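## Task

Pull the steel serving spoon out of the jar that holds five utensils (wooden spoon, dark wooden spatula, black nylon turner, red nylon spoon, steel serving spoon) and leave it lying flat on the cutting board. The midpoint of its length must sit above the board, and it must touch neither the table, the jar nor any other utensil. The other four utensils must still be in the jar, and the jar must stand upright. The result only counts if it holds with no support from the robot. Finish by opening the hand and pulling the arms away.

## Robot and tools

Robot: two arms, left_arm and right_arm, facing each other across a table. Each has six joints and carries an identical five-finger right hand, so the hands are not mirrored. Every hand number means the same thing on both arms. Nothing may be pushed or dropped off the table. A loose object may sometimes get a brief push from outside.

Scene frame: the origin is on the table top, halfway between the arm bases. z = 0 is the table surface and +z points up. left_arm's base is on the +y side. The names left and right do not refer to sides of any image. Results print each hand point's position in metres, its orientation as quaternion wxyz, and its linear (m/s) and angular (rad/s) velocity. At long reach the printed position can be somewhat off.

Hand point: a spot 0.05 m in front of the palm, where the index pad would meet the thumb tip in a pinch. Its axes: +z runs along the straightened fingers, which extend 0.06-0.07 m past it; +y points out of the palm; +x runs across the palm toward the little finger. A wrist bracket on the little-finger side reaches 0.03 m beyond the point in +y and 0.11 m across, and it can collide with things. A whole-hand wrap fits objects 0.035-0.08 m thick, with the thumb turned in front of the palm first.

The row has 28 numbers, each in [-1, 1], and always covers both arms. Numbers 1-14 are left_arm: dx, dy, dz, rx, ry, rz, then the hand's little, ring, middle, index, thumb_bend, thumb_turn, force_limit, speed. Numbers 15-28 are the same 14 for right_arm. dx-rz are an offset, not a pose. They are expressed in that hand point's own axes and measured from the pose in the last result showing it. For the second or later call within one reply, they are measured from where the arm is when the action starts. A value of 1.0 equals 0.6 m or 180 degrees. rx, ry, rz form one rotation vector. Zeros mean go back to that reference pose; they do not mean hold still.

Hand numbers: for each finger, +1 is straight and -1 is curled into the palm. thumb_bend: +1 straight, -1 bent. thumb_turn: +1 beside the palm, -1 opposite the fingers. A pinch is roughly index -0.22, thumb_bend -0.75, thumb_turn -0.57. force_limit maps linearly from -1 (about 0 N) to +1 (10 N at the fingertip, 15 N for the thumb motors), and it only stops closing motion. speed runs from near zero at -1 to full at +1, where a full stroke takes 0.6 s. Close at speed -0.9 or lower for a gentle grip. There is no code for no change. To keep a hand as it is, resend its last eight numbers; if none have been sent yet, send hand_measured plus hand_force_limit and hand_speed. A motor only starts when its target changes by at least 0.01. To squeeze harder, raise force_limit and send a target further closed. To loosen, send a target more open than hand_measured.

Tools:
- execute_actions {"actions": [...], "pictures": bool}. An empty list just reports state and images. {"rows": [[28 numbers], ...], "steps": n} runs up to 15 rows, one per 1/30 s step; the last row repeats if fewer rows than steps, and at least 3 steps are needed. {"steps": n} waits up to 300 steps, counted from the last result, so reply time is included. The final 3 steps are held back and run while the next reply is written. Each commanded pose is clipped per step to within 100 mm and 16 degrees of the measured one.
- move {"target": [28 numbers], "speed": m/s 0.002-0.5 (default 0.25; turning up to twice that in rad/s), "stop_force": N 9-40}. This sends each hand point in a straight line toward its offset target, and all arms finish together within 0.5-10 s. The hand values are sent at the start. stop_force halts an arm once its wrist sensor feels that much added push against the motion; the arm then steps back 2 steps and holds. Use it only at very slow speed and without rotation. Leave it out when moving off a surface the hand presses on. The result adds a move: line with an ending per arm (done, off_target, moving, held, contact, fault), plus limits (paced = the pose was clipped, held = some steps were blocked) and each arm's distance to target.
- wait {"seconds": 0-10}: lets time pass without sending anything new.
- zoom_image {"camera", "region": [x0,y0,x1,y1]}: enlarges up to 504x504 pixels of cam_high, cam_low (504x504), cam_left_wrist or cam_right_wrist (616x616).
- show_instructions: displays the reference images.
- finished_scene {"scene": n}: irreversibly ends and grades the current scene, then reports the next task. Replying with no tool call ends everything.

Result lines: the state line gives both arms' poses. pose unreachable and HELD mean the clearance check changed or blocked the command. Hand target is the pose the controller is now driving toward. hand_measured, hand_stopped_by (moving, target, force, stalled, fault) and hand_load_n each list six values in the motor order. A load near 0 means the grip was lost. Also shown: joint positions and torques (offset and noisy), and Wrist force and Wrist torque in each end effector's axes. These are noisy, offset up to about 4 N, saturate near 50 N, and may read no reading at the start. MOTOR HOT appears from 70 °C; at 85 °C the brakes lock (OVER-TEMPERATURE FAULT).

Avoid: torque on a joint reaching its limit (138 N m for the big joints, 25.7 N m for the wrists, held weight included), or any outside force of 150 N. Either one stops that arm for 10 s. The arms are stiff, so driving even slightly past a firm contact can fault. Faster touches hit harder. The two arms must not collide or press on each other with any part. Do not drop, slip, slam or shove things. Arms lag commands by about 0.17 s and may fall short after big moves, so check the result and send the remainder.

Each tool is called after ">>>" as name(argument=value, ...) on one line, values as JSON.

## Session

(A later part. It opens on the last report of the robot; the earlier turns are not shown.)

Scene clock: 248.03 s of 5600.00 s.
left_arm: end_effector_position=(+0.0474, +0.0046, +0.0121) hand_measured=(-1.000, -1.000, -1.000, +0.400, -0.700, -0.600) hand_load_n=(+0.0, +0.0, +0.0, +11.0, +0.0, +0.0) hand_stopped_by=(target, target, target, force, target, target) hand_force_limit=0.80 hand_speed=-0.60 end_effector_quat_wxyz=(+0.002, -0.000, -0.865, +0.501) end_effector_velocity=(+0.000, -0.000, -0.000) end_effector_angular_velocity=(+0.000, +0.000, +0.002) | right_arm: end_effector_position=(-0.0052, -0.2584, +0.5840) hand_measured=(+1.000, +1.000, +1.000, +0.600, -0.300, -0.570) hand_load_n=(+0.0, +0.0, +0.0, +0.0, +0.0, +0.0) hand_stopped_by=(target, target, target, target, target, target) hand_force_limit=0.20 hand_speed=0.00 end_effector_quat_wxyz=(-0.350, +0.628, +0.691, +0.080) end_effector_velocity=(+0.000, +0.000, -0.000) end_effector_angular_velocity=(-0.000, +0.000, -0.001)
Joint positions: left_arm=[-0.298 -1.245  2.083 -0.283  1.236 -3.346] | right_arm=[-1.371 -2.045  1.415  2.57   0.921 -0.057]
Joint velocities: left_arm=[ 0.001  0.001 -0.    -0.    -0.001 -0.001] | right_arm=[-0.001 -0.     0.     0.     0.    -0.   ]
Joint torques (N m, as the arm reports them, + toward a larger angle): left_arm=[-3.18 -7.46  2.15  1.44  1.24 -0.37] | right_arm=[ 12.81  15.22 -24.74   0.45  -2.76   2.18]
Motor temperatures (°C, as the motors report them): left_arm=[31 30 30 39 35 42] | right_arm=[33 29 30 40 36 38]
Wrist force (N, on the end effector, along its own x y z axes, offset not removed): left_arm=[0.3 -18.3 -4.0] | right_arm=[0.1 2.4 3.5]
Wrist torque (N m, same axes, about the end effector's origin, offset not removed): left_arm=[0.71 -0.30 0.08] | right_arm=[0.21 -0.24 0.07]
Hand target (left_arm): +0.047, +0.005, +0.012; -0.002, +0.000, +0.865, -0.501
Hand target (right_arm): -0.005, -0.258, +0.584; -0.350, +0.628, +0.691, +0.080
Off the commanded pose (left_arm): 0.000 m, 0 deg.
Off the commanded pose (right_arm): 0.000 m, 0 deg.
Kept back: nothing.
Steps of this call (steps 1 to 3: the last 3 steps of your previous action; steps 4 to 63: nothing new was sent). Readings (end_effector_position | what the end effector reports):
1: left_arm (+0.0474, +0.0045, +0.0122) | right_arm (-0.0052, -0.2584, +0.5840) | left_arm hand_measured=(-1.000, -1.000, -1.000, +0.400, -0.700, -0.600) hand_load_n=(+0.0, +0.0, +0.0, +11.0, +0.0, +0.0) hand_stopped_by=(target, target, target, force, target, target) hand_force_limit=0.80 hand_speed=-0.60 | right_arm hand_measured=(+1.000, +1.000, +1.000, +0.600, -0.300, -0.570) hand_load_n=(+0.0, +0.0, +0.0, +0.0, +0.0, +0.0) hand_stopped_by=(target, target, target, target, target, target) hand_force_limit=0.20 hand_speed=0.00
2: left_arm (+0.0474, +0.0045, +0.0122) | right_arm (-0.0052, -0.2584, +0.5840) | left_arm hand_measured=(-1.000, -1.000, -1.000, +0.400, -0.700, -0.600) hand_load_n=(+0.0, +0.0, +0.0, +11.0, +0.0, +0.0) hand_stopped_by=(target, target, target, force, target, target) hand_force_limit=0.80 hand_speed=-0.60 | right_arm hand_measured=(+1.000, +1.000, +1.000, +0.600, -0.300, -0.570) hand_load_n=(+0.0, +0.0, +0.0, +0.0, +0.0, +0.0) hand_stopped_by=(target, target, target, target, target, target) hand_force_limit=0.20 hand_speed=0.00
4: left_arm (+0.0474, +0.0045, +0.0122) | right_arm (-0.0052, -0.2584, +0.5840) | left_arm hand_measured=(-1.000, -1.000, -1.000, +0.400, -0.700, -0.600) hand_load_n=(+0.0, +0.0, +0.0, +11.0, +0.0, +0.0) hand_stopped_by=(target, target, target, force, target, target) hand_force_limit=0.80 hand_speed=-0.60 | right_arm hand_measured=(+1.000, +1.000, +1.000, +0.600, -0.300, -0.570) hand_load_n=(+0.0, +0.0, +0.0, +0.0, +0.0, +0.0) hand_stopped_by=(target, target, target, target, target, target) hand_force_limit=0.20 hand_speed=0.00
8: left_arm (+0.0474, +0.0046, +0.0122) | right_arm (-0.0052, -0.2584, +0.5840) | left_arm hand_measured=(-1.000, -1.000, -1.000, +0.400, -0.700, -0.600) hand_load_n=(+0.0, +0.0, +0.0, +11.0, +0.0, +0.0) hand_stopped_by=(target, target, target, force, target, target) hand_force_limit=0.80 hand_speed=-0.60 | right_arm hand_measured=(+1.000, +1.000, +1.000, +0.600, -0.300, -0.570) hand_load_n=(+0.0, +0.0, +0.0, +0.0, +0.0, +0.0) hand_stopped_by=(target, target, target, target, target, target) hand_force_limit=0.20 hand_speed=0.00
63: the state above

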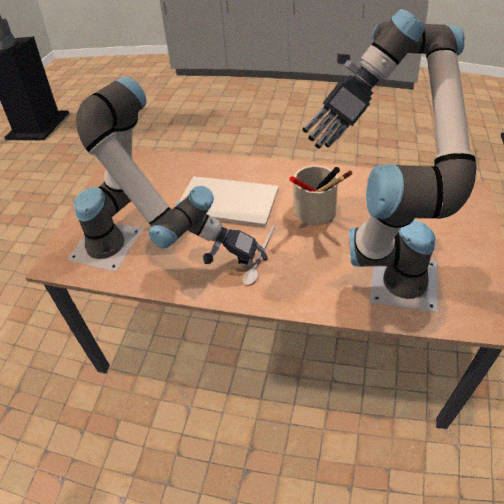

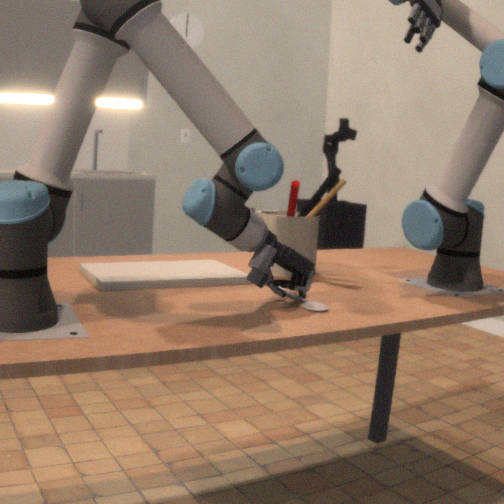

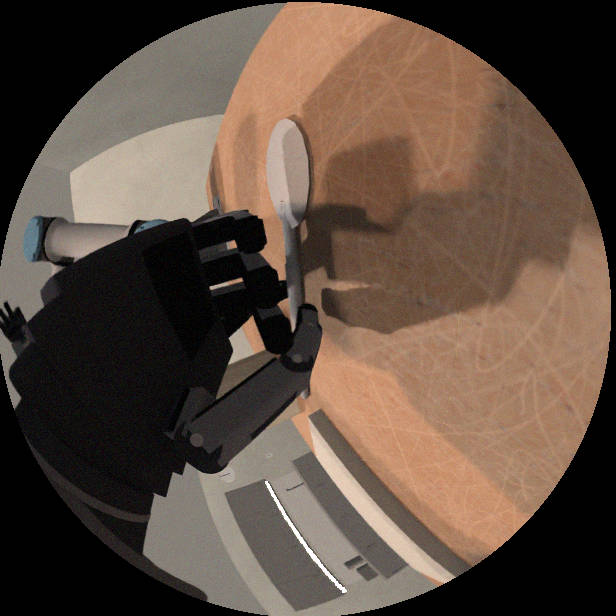

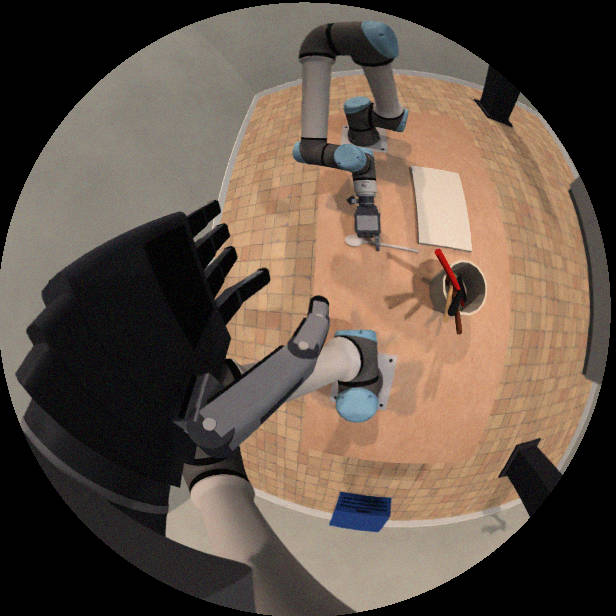

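>>> execute_actions(actions=[{"rows":[[0,-0.05,-0.03,0,0,0,-1,-1,-1,0.5,-0.7,-0.6,0.8,0,0,0,0,0,0,0,1,1,1,0.6,-0.3,-0.57,0.2,0]],"steps":15}])

>>> move(target=[0,0,0,-0.167,0,0,-1,-1,-1,0.15,-0.7,-0.6,0.8,0,0,0,0,0,0,0,1,1,1,0.6,-0.3,-0.57,0.2,0], speed=0.1)

>>> zoom_image(camera="cam_low", region=[200,200,340,320])

>>> zoom_image(camera="cam_right_wrist", region=[320,180,440,280])

Scene clock: 248.63 s of 5600.00 s.
left_arm: end_effector_position=(+0.0476, +0.0049, +0.0440) hand_measured=(-1.000, -1.000, -1.000, +0.500, -0.700, -0.600) hand_load_n=(+0.0, +0.0, +0.0, +0.0, +0.0, +0.0) hand_stopped_by=(target, target, target, target, target, target) hand_force_limit=0.80 hand_speed=0.00 end_effector_quat_wxyz=(+0.002, -0.000, -0.865, +0.502) end_effector_velocity=(-0.001, +0.002, +0.024) end_effector_angular_velocity=(+0.007, +0.000, +0.001) | right_arm: end_effector_position=(-0.0052, -0.2584, +0.5840) hand_measured=(+1.000, +1.000, +1.000, +0.600, -0.300, -0.570) hand_load_n=(+0.0, +0.0, +0.0, +0.0, +0.0, +0.0) hand_stopped_by=(target, target, target, target, target, target) hand_force_limit=0.20 hand_speed=0.00 end_effector_quat_wxyz=(-0.350, +0.628, +0.691, +0.080) end_effector_velocity=(+0.000, -0.000, -0.000) end_effector_angular_velocity=(-0.001, -0.000, -0.001)
Joint positions: left_arm=[-0.298 -1.307  2.057 -0.197  1.236 -3.345] | right_arm=[-1.371 -2.045  1.415  2.57   0.921 -0.057]
Joint velocities: left_arm=[-0.004 -0.046 -0.022  0.077 -0.003 -0.006] | right_arm=[-0.001 -0.     0.    -0.     0.001 -0.   ]
Joint torques (N m, as the arm reports them, + toward a larger angle): left_arm=[ -6.35 -39.32 -21.41   2.47  -2.55  -2.22] | right_arm=[ 13.54  14.82 -25.08   0.48  -2.61   2.18]
Motor temperatures (°C, as the motors report them): left_arm=[31 30 30 39 35 42] | right_arm=[33 29 30 40 36 38]
Wrist force (N, on the end effector, along its own x y z axes, offset not removed): left_arm=[0.2 -0.4 0.8] | right_arm=[-0.2 2.8 2.5]
Wrist torque (N m, same axes, about the end effector's origin, offset not removed): left_arm=[-0.08 -0.30 0.06] | right_arm=[0.49 -0.17 0.06]
Steps of this call (steps 1 to 6: nothing new was sent; steps 7 to 18: the first 12 steps of this action). Readings (end_effector_position | what the end effector reports):
7: left_arm (+0.0474, +0.0046, +0.0121) | right_arm (-0.0052, -0.2584, +0.5840) | left_arm hand_measured=(-1.000, -1.000, -1.000, +0.400, -0.700, -0.600) hand_load_n=(+0.0, +0.0, +0.0, +11.0, +0.0, +0.0) hand_stopped_by=(target, target, target, moving, target, target) hand_force_limit=0.80 hand_speed=0.00 | right_arm hand_measured=(+1.000, +1.000, +1.000, +0.600, -0.300, -0.570) hand_load_n=(+0.0, +0.0, +0.0, +0.0, +0.0, +0.0) hand_stopped_by=(target, target, target, target, target, target) hand_force_limit=0.20 hand_speed=0.00
8: left_arm (+0.0473, +0.0041, +0.0135) | right_arm (-0.0052, -0.2584, +0.5840) | left_arm hand_measured=(-1.000, -1.000, -1.000, +0.400, -0.700, -0.600) hand_load_n=(+0.0, +0.0, +0.0, +11.0, +0.0, +0.0) hand_stopped_by=(target, target, target, moving, target, target) hand_force_limit=0.80 hand_speed=0.00 | right_arm hand_measured=(+1.000, +1.000, +1.000, +0.600, -0.300, -0.570) hand_load_n=(+0.0, +0.0, +0.0, +0.0, +0.0, +0.0) hand_stopped_by=(target, target, target, target, target, target) hand_force_limit=0.20 hand_speed=0.00
10: left_arm (+0.0472, +0.0036, +0.0242) | right_arm (-0.0052, -0.2584, +0.5840) | left_arm hand_measured=(-1.000, -1.000, -1.000, +0.448, -0.700, -0.600) hand_load_n=(+0.0, +0.0, +0.0, +0.0, +0.0, +0.0) hand_stopped_by=(target, target, target, moving, target, target) hand_force_limit=0.80 hand_speed=0.00 | right_arm hand_measured=(+1.000, +1.000, +1.000, +0.600, -0.300, -0.570) hand_load_n=(+0.0, +0.0, +0.0, +0.0, +0.0, +0.0) hand_stopped_by=(target, target, target, target, target, target) hand_force_limit=0.20 hand_speed=0.00
14: left_arm (+0.0477, +0.0044, +0.0384) | right_arm (-0.0052, -0.2584, +0.5840) | left_arm hand_measured=(-1.000, -1.000, -1.000, +0.500, -0.700, -0.600) hand_load_n=(+0.0, +0.0, +0.0, +0.0, +0.0, +0.0) hand_stopped_by=(target, target, target, target, target, target) hand_force_limit=0.80 hand_speed=0.00 | right_arm hand_measured=(+1.000, +1.000, +1.000, +0.600, -0.300, -0.570) hand_load_n=(+0.0, +0.0, +0.0, +0.0, +0.0, +0.0) hand_stopped_by=(target, target, target, target, target, target) hand_force_limit=0.20 hand_speed=0.00
18: the state above

Scene clock: 251.97 s of 5600.00 s.
left_arm: end_effector_position=(+0.0477, +0.0052, +0.0467) hand_measured=(-1.000, -1.000, -1.000, +0.150, -0.700, -0.600) hand_load_n=(+0.0, +0.0, +0.0, +0.0, +0.0, +0.0) hand_stopped_by=(target, target, target, target, target, target) hand_force_limit=0.80 hand_speed=0.00 end_effector_quat_wxyz=(+0.001, -0.001, -0.965, +0.261) end_effector_velocity=(+0.000, -0.000, +0.000) end_effector_angular_velocity=(+0.016, +0.001, +0.000) | right_arm: end_effector_position=(-0.0052, -0.2584, +0.5840) hand_measured=(+1.000, +1.000, +1.000, +0.600, -0.300, -0.570) hand_load_n=(+0.0, +0.0, +0.0, +0.0, +0.0, +0.0) hand_stopped_by=(target, target, target, target, target, target) hand_force_limit=0.20 hand_speed=0.00 end_effector_quat_wxyz=(-0.350, +0.628, +0.691, +0.080) end_effector_velocity=(-0.000, -0.000, -0.000) end_effector_angular_velocity=(-0.001, -0.001, -0.000)
Joint positions: left_arm=[-0.204 -1.057  1.566  0.553  1.426 -3.4  ] | right_arm=[-1.371 -2.045  1.415  2.57   0.921 -0.057]
Joint velocities: left_arm=[ 0.003  0.011 -0.018  0.022  0.006 -0.   ] | right_arm=[-0.001 -0.001  0.    -0.     0.001 -0.001]
Joint torques (N m, as the arm reports them, + toward a larger angle): left_arm=[  7.69 -30.21 -24.48   3.83   2.08  -2.2 ] | right_arm=[ 13.13  16.01 -23.74   0.47  -2.7    2.25]
Motor temperatures (°C, as the motors report them): left_arm=[31 30 30 39 35 42] | right_arm=[33 29 30 40 36 38]
Wrist force (N, on the end effector, along its own x y z axes, offset not removed): left_arm=[0.9 -1.4 1.8] | right_arm=[0.2 1.7 3.2]
Wrist torque (N m, same axes, about the end effector's origin, offset not removed): left_arm=[-0.23 -0.45 0.10] | right_arm=[0.19 -0.27 0.01]
Hand target (left_arm): +0.048, +0.005, +0.047; -0.001, +0.001, +0.966, -0.260
Hand target (right_arm): -0.005, -0.258, +0.584; -0.350, +0.628, +0.691, +0.080
Off your previous action's commanded pose (left_arm): 0.001 m, 0 deg at its last step (step 3 of this call).
Off your previous action's commanded pose (right_arm): 0.000 m, 0 deg at its last step (step 3 of this call).
Off the commanded pose (left_arm): 0.000 m, 0 deg.
Off the commanded pose (right_arm): 0.000 m, 0 deg.
Kept back: nothing.
move: done

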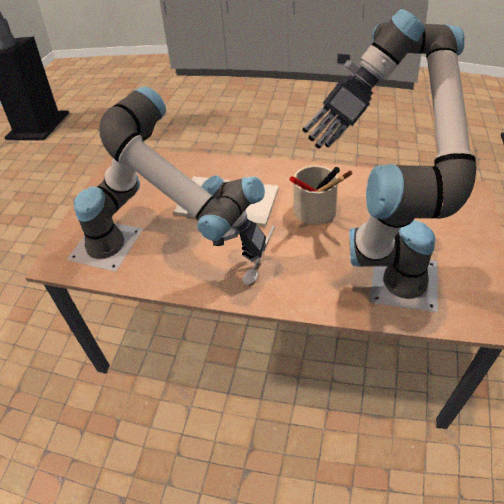

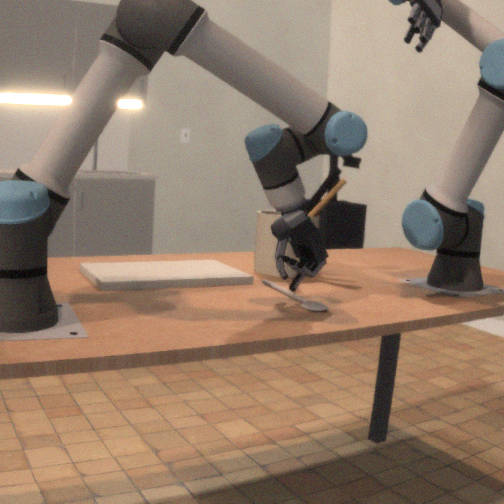

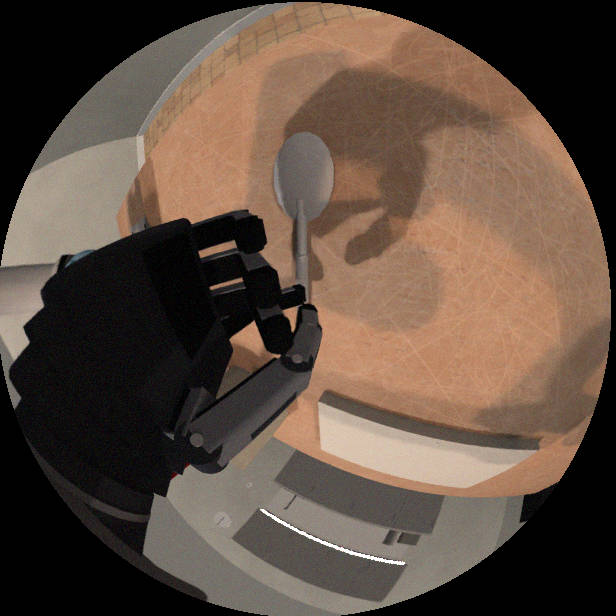

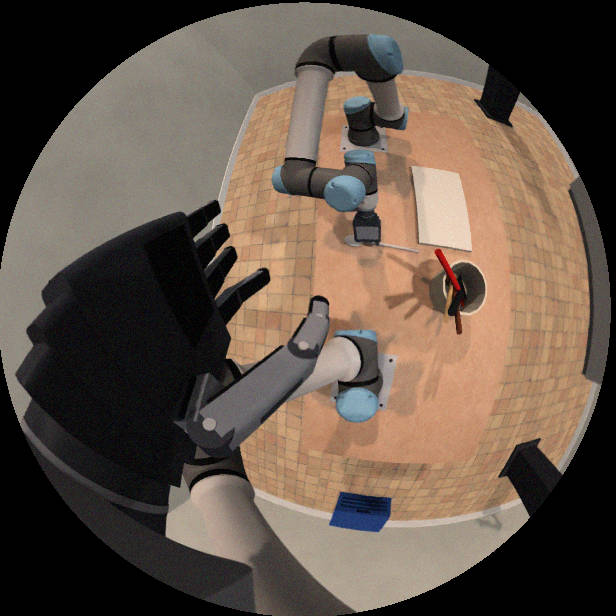

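Region (200, 200, 340, 320) of cam_low's 504x504 image, scaled by 3.600, with more detail than that image has; it fills the top 432 rows of this view, and the rest is white.

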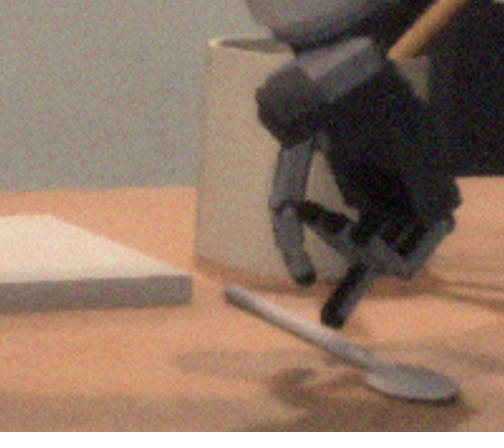

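Region (320, 180, 440, 280) of cam_right_wrist's 616x616 image, scaled by 4.200, with more detail than that image has.

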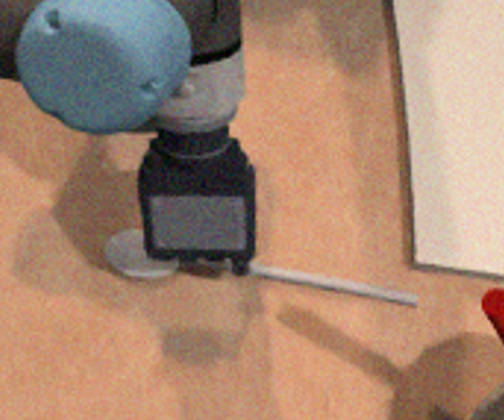

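>>> move(target=[0,0.025,0.043,0,0,0,-1,-1,-1,0.15,-0.7,-0.6,0.8,0,0,0,0,0,0,0,1,1,1,0.6,-0.3,-0.57,0.2,0], speed=0.02)

>>> zoom_image(camera="cam_left_wrist", region=[200,180,440,420])

>>> zoom_image(camera="cam_low", region=[220,240,340,320])

Scene clock: 254.27 s of 5600.00 s.
left_arm: end_effector_position=(+0.0475, +0.0052, +0.0169) hand_measured=(-1.000, -1.000, -1.000, -0.106, -0.700, -0.600) hand_load_n=(+0.0, +0.0, +0.0, -22.0, +0.0, +0.0) hand_stopped_by=(target, target, target, target, target, target) hand_force_limit=0.80 hand_speed=0.00 end_effector_quat_wxyz=(+0.001, -0.001, -0.965, +0.261) end_effector_velocity=(+0.000, +0.000, -0.001) end_effector_angular_velocity=(+0.003, -0.002, -0.001) | right_arm: end_effector_position=(-0.0052, -0.2584, +0.5840) hand_measured=(+1.000, +1.000, +1.000, +0.600, -0.300, -0.570) hand_load_n=(+0.0, +0.0, +0.0, +0.0, +0.0, +0.0) hand_stopped_by=(target, target, target, target, target, target) hand_force_limit=0.20 hand_speed=0.00 end_effector_quat_wxyz=(-0.350, +0.628, +0.691, +0.080) end_effector_velocity=(+0.000, +0.000, +0.000) end_effector_angular_velocity=(+0.000, +0.000, -0.001)
Joint positions: left_arm=[-0.204 -1.021  1.595  0.488  1.426 -3.4  ] | right_arm=[-1.371 -2.045  1.415  2.57   0.921 -0.057]
Joint velocities: left_arm=[-0.     0.002  0.    -0.    -0.001  0.002] | right_arm=[ 0.     0.    -0.    -0.    -0.     0.001]
Joint torques (N m, as the arm reports them, + toward a larger angle): left_arm=[-8.18 -2.04 12.25  1.18  1.72 -3.03] | right_arm=[ 13.02  13.81 -24.54   0.32  -2.74   2.25]
Motor temperatures (°C, as the motors report them): left_arm=[31 30 30 39 35 42] | right_arm=[33 29 30 40 36 38]
Wrist force (N, on the end effector, along its own x y z axes, offset not removed): left_arm=[-1.0 -35.8 -32.6] | right_arm=[0.5 2.8 2.8]
Wrist torque (N m, same axes, about the end effector's origin, offset not removed): left_arm=[0.21 -0.16 0.07] | right_arm=[0.53 -0.31 -0.02]
Hand target (left_arm): +0.048, +0.005, +0.017; -0.001, +0.001, +0.965, -0.261
Hand target (right_arm): -0.005, -0.258, +0.584; -0.350, +0.628, +0.691, +0.080
Off the commanded pose (left_arm): 0.000 m, 0 deg.
Off the commanded pose (right_arm): 0.000 m, 0 deg.
Kept back: nothing.
move: done

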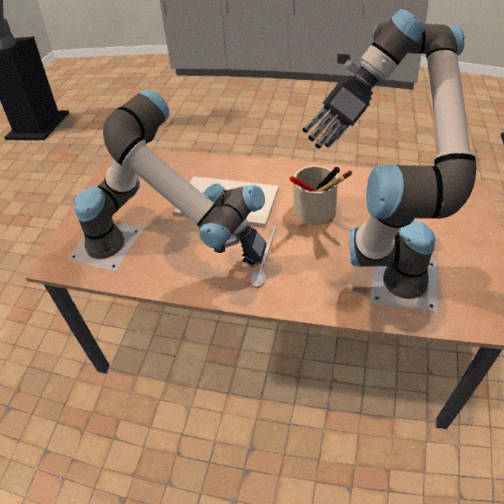

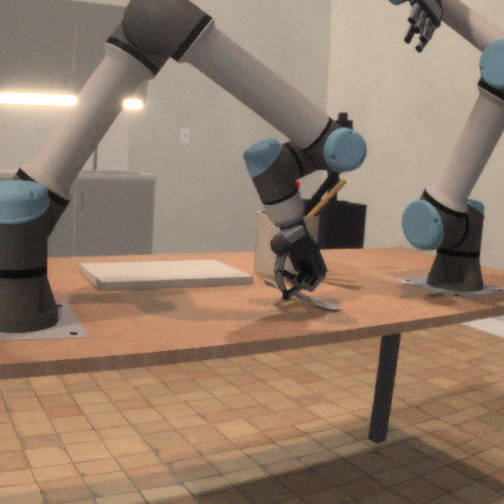

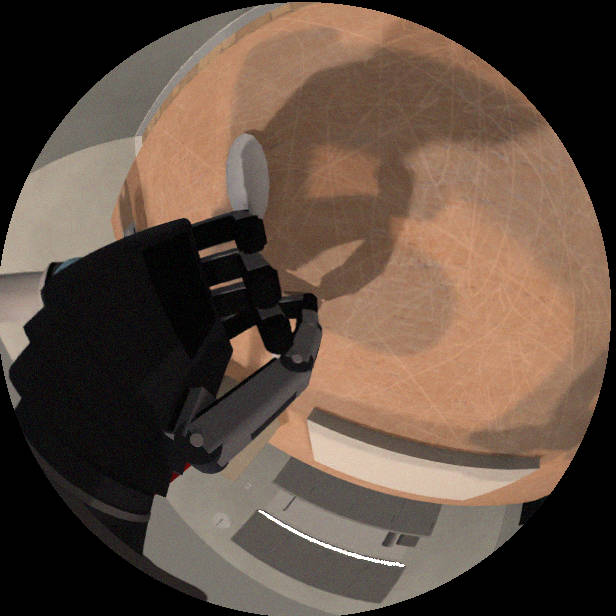

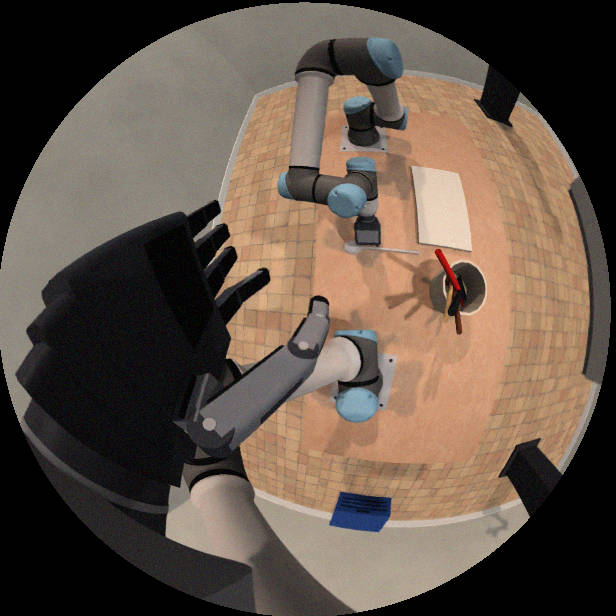

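Region (200, 180, 440, 420) of cam_left_wrist's 616x616 image, scaled by 2.100, with more detail than that image has.

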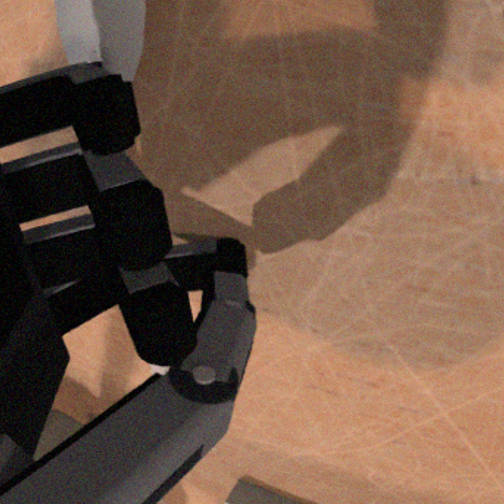

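Region (220, 240, 340, 320) of cam_low's 504x504 image, scaled by 4.200, with more detail than that image has.

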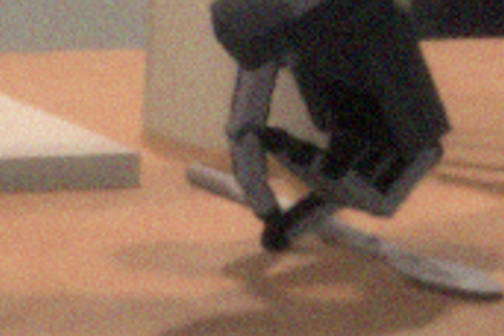

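>>> move(target=[0,-0.042,-0.072,0,0,0,-1,-1,-1,0.3,-0.7,-0.6,0.8,0,0,0,0,0,0,0,1,1,1,0.6,-0.3,-0.57,0.2,0], speed=0.03)

>>> move(target=[0,0,0,0.274,0.061,-0.13,-1,-1,-1,0.3,-0.7,-0.6,0.8,0,0,0,0,0,0,0,1,1,1,0.6,-0.3,-0.57,0.2,0], speed=0.1)

>>> zoom_image(camera="cam_low", region=[200,200,340,320])

>>> zoom_image(camera="cam_right_wrist", region=[320,180,440,280])

Scene clock: 256.67 s of 5600.00 s.
left_arm: end_effector_position=(+0.0477, +0.0051, +0.0666) hand_measured=(-1.000, -1.000, -1.000, +0.300, -0.700, -0.600) hand_load_n=(+0.0, +0.0, +0.0, +0.0, +0.0, +0.0) hand_stopped_by=(target, target, target, target, target, target) hand_force_limit=0.80 hand_speed=0.00 end_effector_quat_wxyz=(+0.001, -0.001, -0.965, +0.261) end_effector_velocity=(+0.001, -0.000, +0.003) end_effector_angular_velocity=(-0.003, -0.001, +0.001) | right_arm: end_effector_position=(-0.0052, -0.2584, +0.5840) hand_measured=(+1.000, +1.000, +1.000, +0.600, -0.300, -0.570) hand_load_n=(+0.0, +0.0, +0.0, +0.0, +0.0, +0.0) hand_stopped_by=(target, target, target, target, target, target) hand_force_limit=0.20 hand_speed=0.00 end_effector_quat_wxyz=(-0.350, +0.628, +0.691, +0.080) end_effector_velocity=(-0.000, -0.000, -0.000) end_effector_angular_velocity=(-0.000, +0.001, +0.001)
Joint positions: left_arm=[-0.204 -1.079  1.543  0.598  1.426 -3.4  ] | right_arm=[-1.371 -2.045  1.415  2.57   0.921 -0.057]
Joint velocities: left_arm=[ 0.001 -0.004 -0.003  0.005 -0.002  0.001] | right_arm=[ 0.001  0.     0.     0.    -0.     0.001]
Joint torques (N m, as the arm reports them, + toward a larger angle): left_arm=[  7.16 -51.05 -27.17   3.53   2.17   2.15] | right_arm=[ 11.46  15.86 -24.88   0.55  -2.63   2.18]
Motor temperatures (°C, as the motors report them): left_arm=[31 30 30 39 35 42] | right_arm=[33 29 30 40 36 38]
Wrist force (N, on the end effector, along its own x y z axes, offset not removed): left_arm=[0.6 -1.3 0.1] | right_arm=[2.3 1.7 2.1]
Wrist torque (N m, same axes, about the end effector's origin, offset not removed): left_arm=[-0.17 -0.29 0.08] | right_arm=[0.21 -0.56 0.12]
Hand target (left_arm): +0.048, +0.005, +0.067; -0.001, +0.001, +0.965, -0.261
Hand target (right_arm): -0.005, -0.258, +0.584; -0.350, +0.628, +0.691, +0.080
Off the commanded pose (left_arm): 0.000 m, 0 deg.
Off the commanded pose (right_arm): 0.000 m, 0 deg.
Kept back: nothing.
move: done

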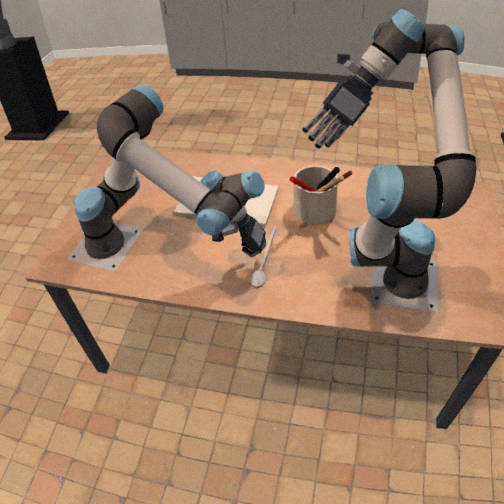

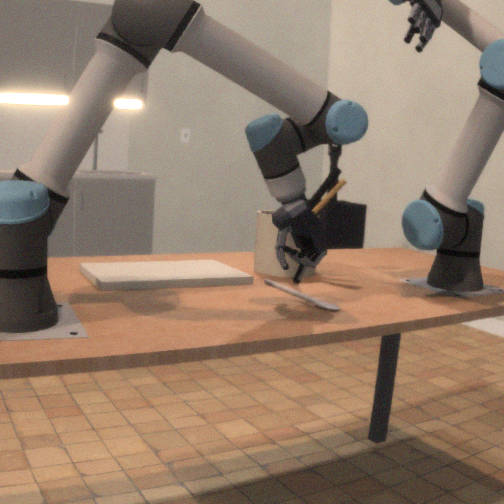

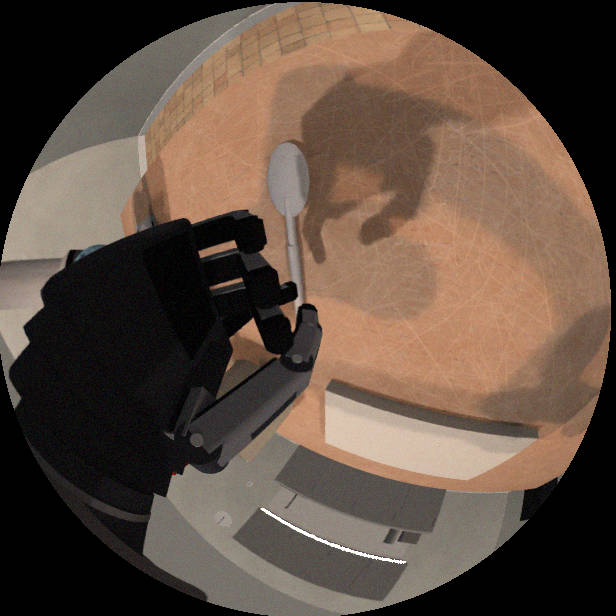

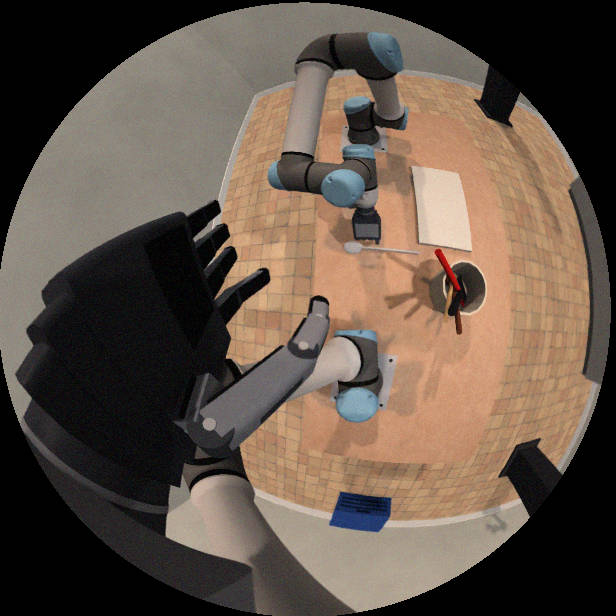

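Scene clock: 261.93 s of 5600.00 s.
left_arm: end_effector_position=(+0.0477, +0.0053, +0.0668) hand_measured=(-1.000, -1.000, -1.000, +0.300, -0.700, -0.600) hand_load_n=(+0.0, +0.0, +0.0, +0.0, +0.0, +0.0) hand_stopped_by=(target, target, target, target, target, target) hand_force_limit=0.80 hand_speed=0.00 end_effector_quat_wxyz=(+0.141, +0.166, -0.746, +0.629) end_effector_velocity=(+0.000, -0.000, -0.001) end_effector_angular_velocity=(-0.016, +0.006, +0.005) | right_arm: end_effector_position=(-0.0052, -0.2584, +0.5840) hand_measured=(+1.000, +1.000, +1.000, +0.600, -0.300, -0.570) hand_load_n=(+0.0, +0.0, +0.0, +0.0, +0.0, +0.0) hand_stopped_by=(target, target, target, target, target, target) hand_force_limit=0.20 hand_speed=0.00 end_effector_quat_wxyz=(-0.350, +0.628, +0.691, +0.080) end_effector_velocity=(-0.000, -0.000, -0.000) end_effector_angular_velocity=(-0.001, +0.001, +0.001)
Joint positions: left_arm=[-0.271 -1.408  2.311 -0.722  1.214 -3.645] | right_arm=[-1.371 -2.045  1.415  2.57   0.921 -0.057]
Joint velocities: left_arm=[-0.003  0.003  0.012 -0.032 -0.007 -0.002] | right_arm=[ 0.002  0.    -0.     0.     0.001  0.001]
Joint torques (N m, as the arm reports them, + toward a larger angle): left_arm=[ -8.47 -11.02  -8.66  -3.56  -2.1   -2.28] | right_arm=[ 12.78  15.64 -24.94   0.5   -2.61   2.23]
Motor temperatures (°C, as the motors report them): left_arm=[31 30 30 39 35 42] | right_arm=[33 29 30 40 36 38]
Wrist force (N, on the end effector, along its own x y z axes, offset not removed): left_arm=[-0.7 -1.6 0.5] | right_arm=[1.4 1.2 2.3]
Wrist torque (N m, same axes, about the end effector's origin, offset not removed): left_arm=[-0.18 -0.11 -0.01] | right_arm=[0.14 -0.44 0.02]
Hand target (left_arm): +0.048, +0.005, +0.067; -0.142, -0.166, +0.746, -0.630
Hand target (right_arm): -0.005, -0.258, +0.584; -0.350, +0.628, +0.691, +0.080
Off the commanded pose (left_arm): 0.000 m, 0 deg.
Off the commanded pose (right_arm): 0.000 m, 0 deg.
Kept back: nothing.
move: done

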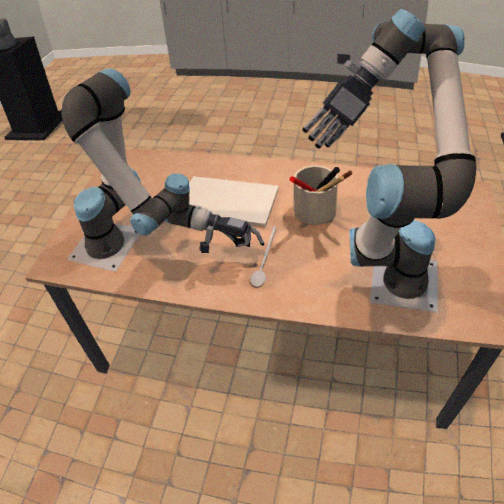

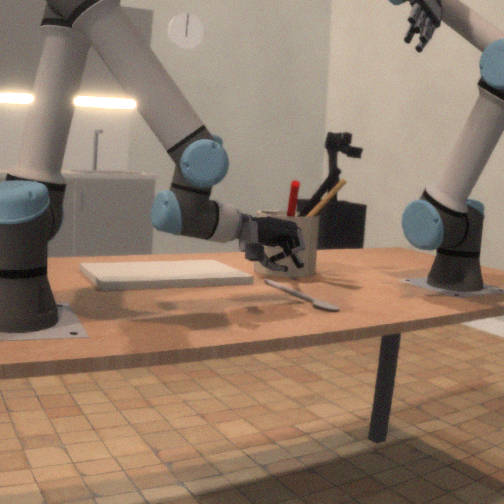

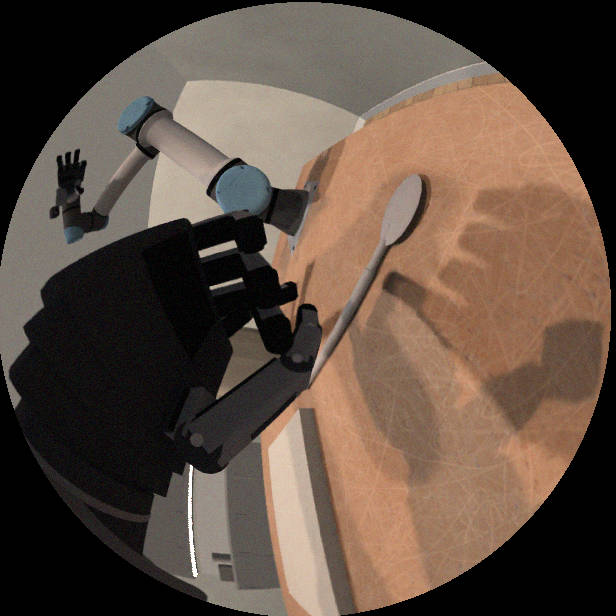

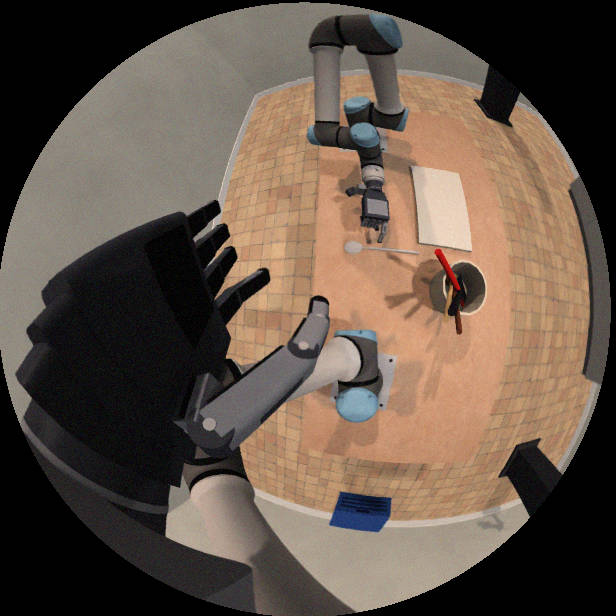

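Region (200, 200, 340, 320) of cam_low's 504x504 image, scaled by 3.600, with more detail than that image has; it fills the top 432 rows of this view, and the rest is white.

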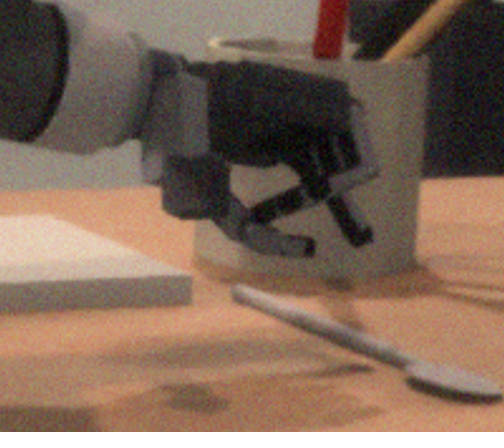

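Region (320, 180, 440, 280) of cam_right_wrist's 616x616 image, scaled by 4.200, with more detail than that image has.

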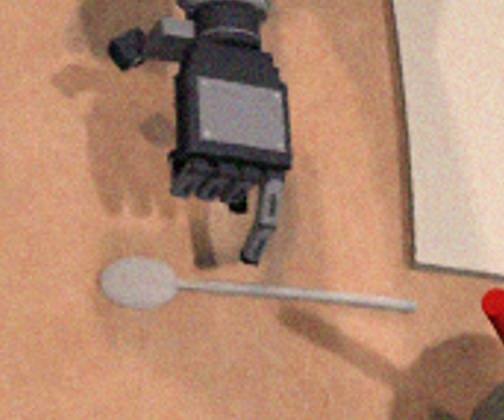

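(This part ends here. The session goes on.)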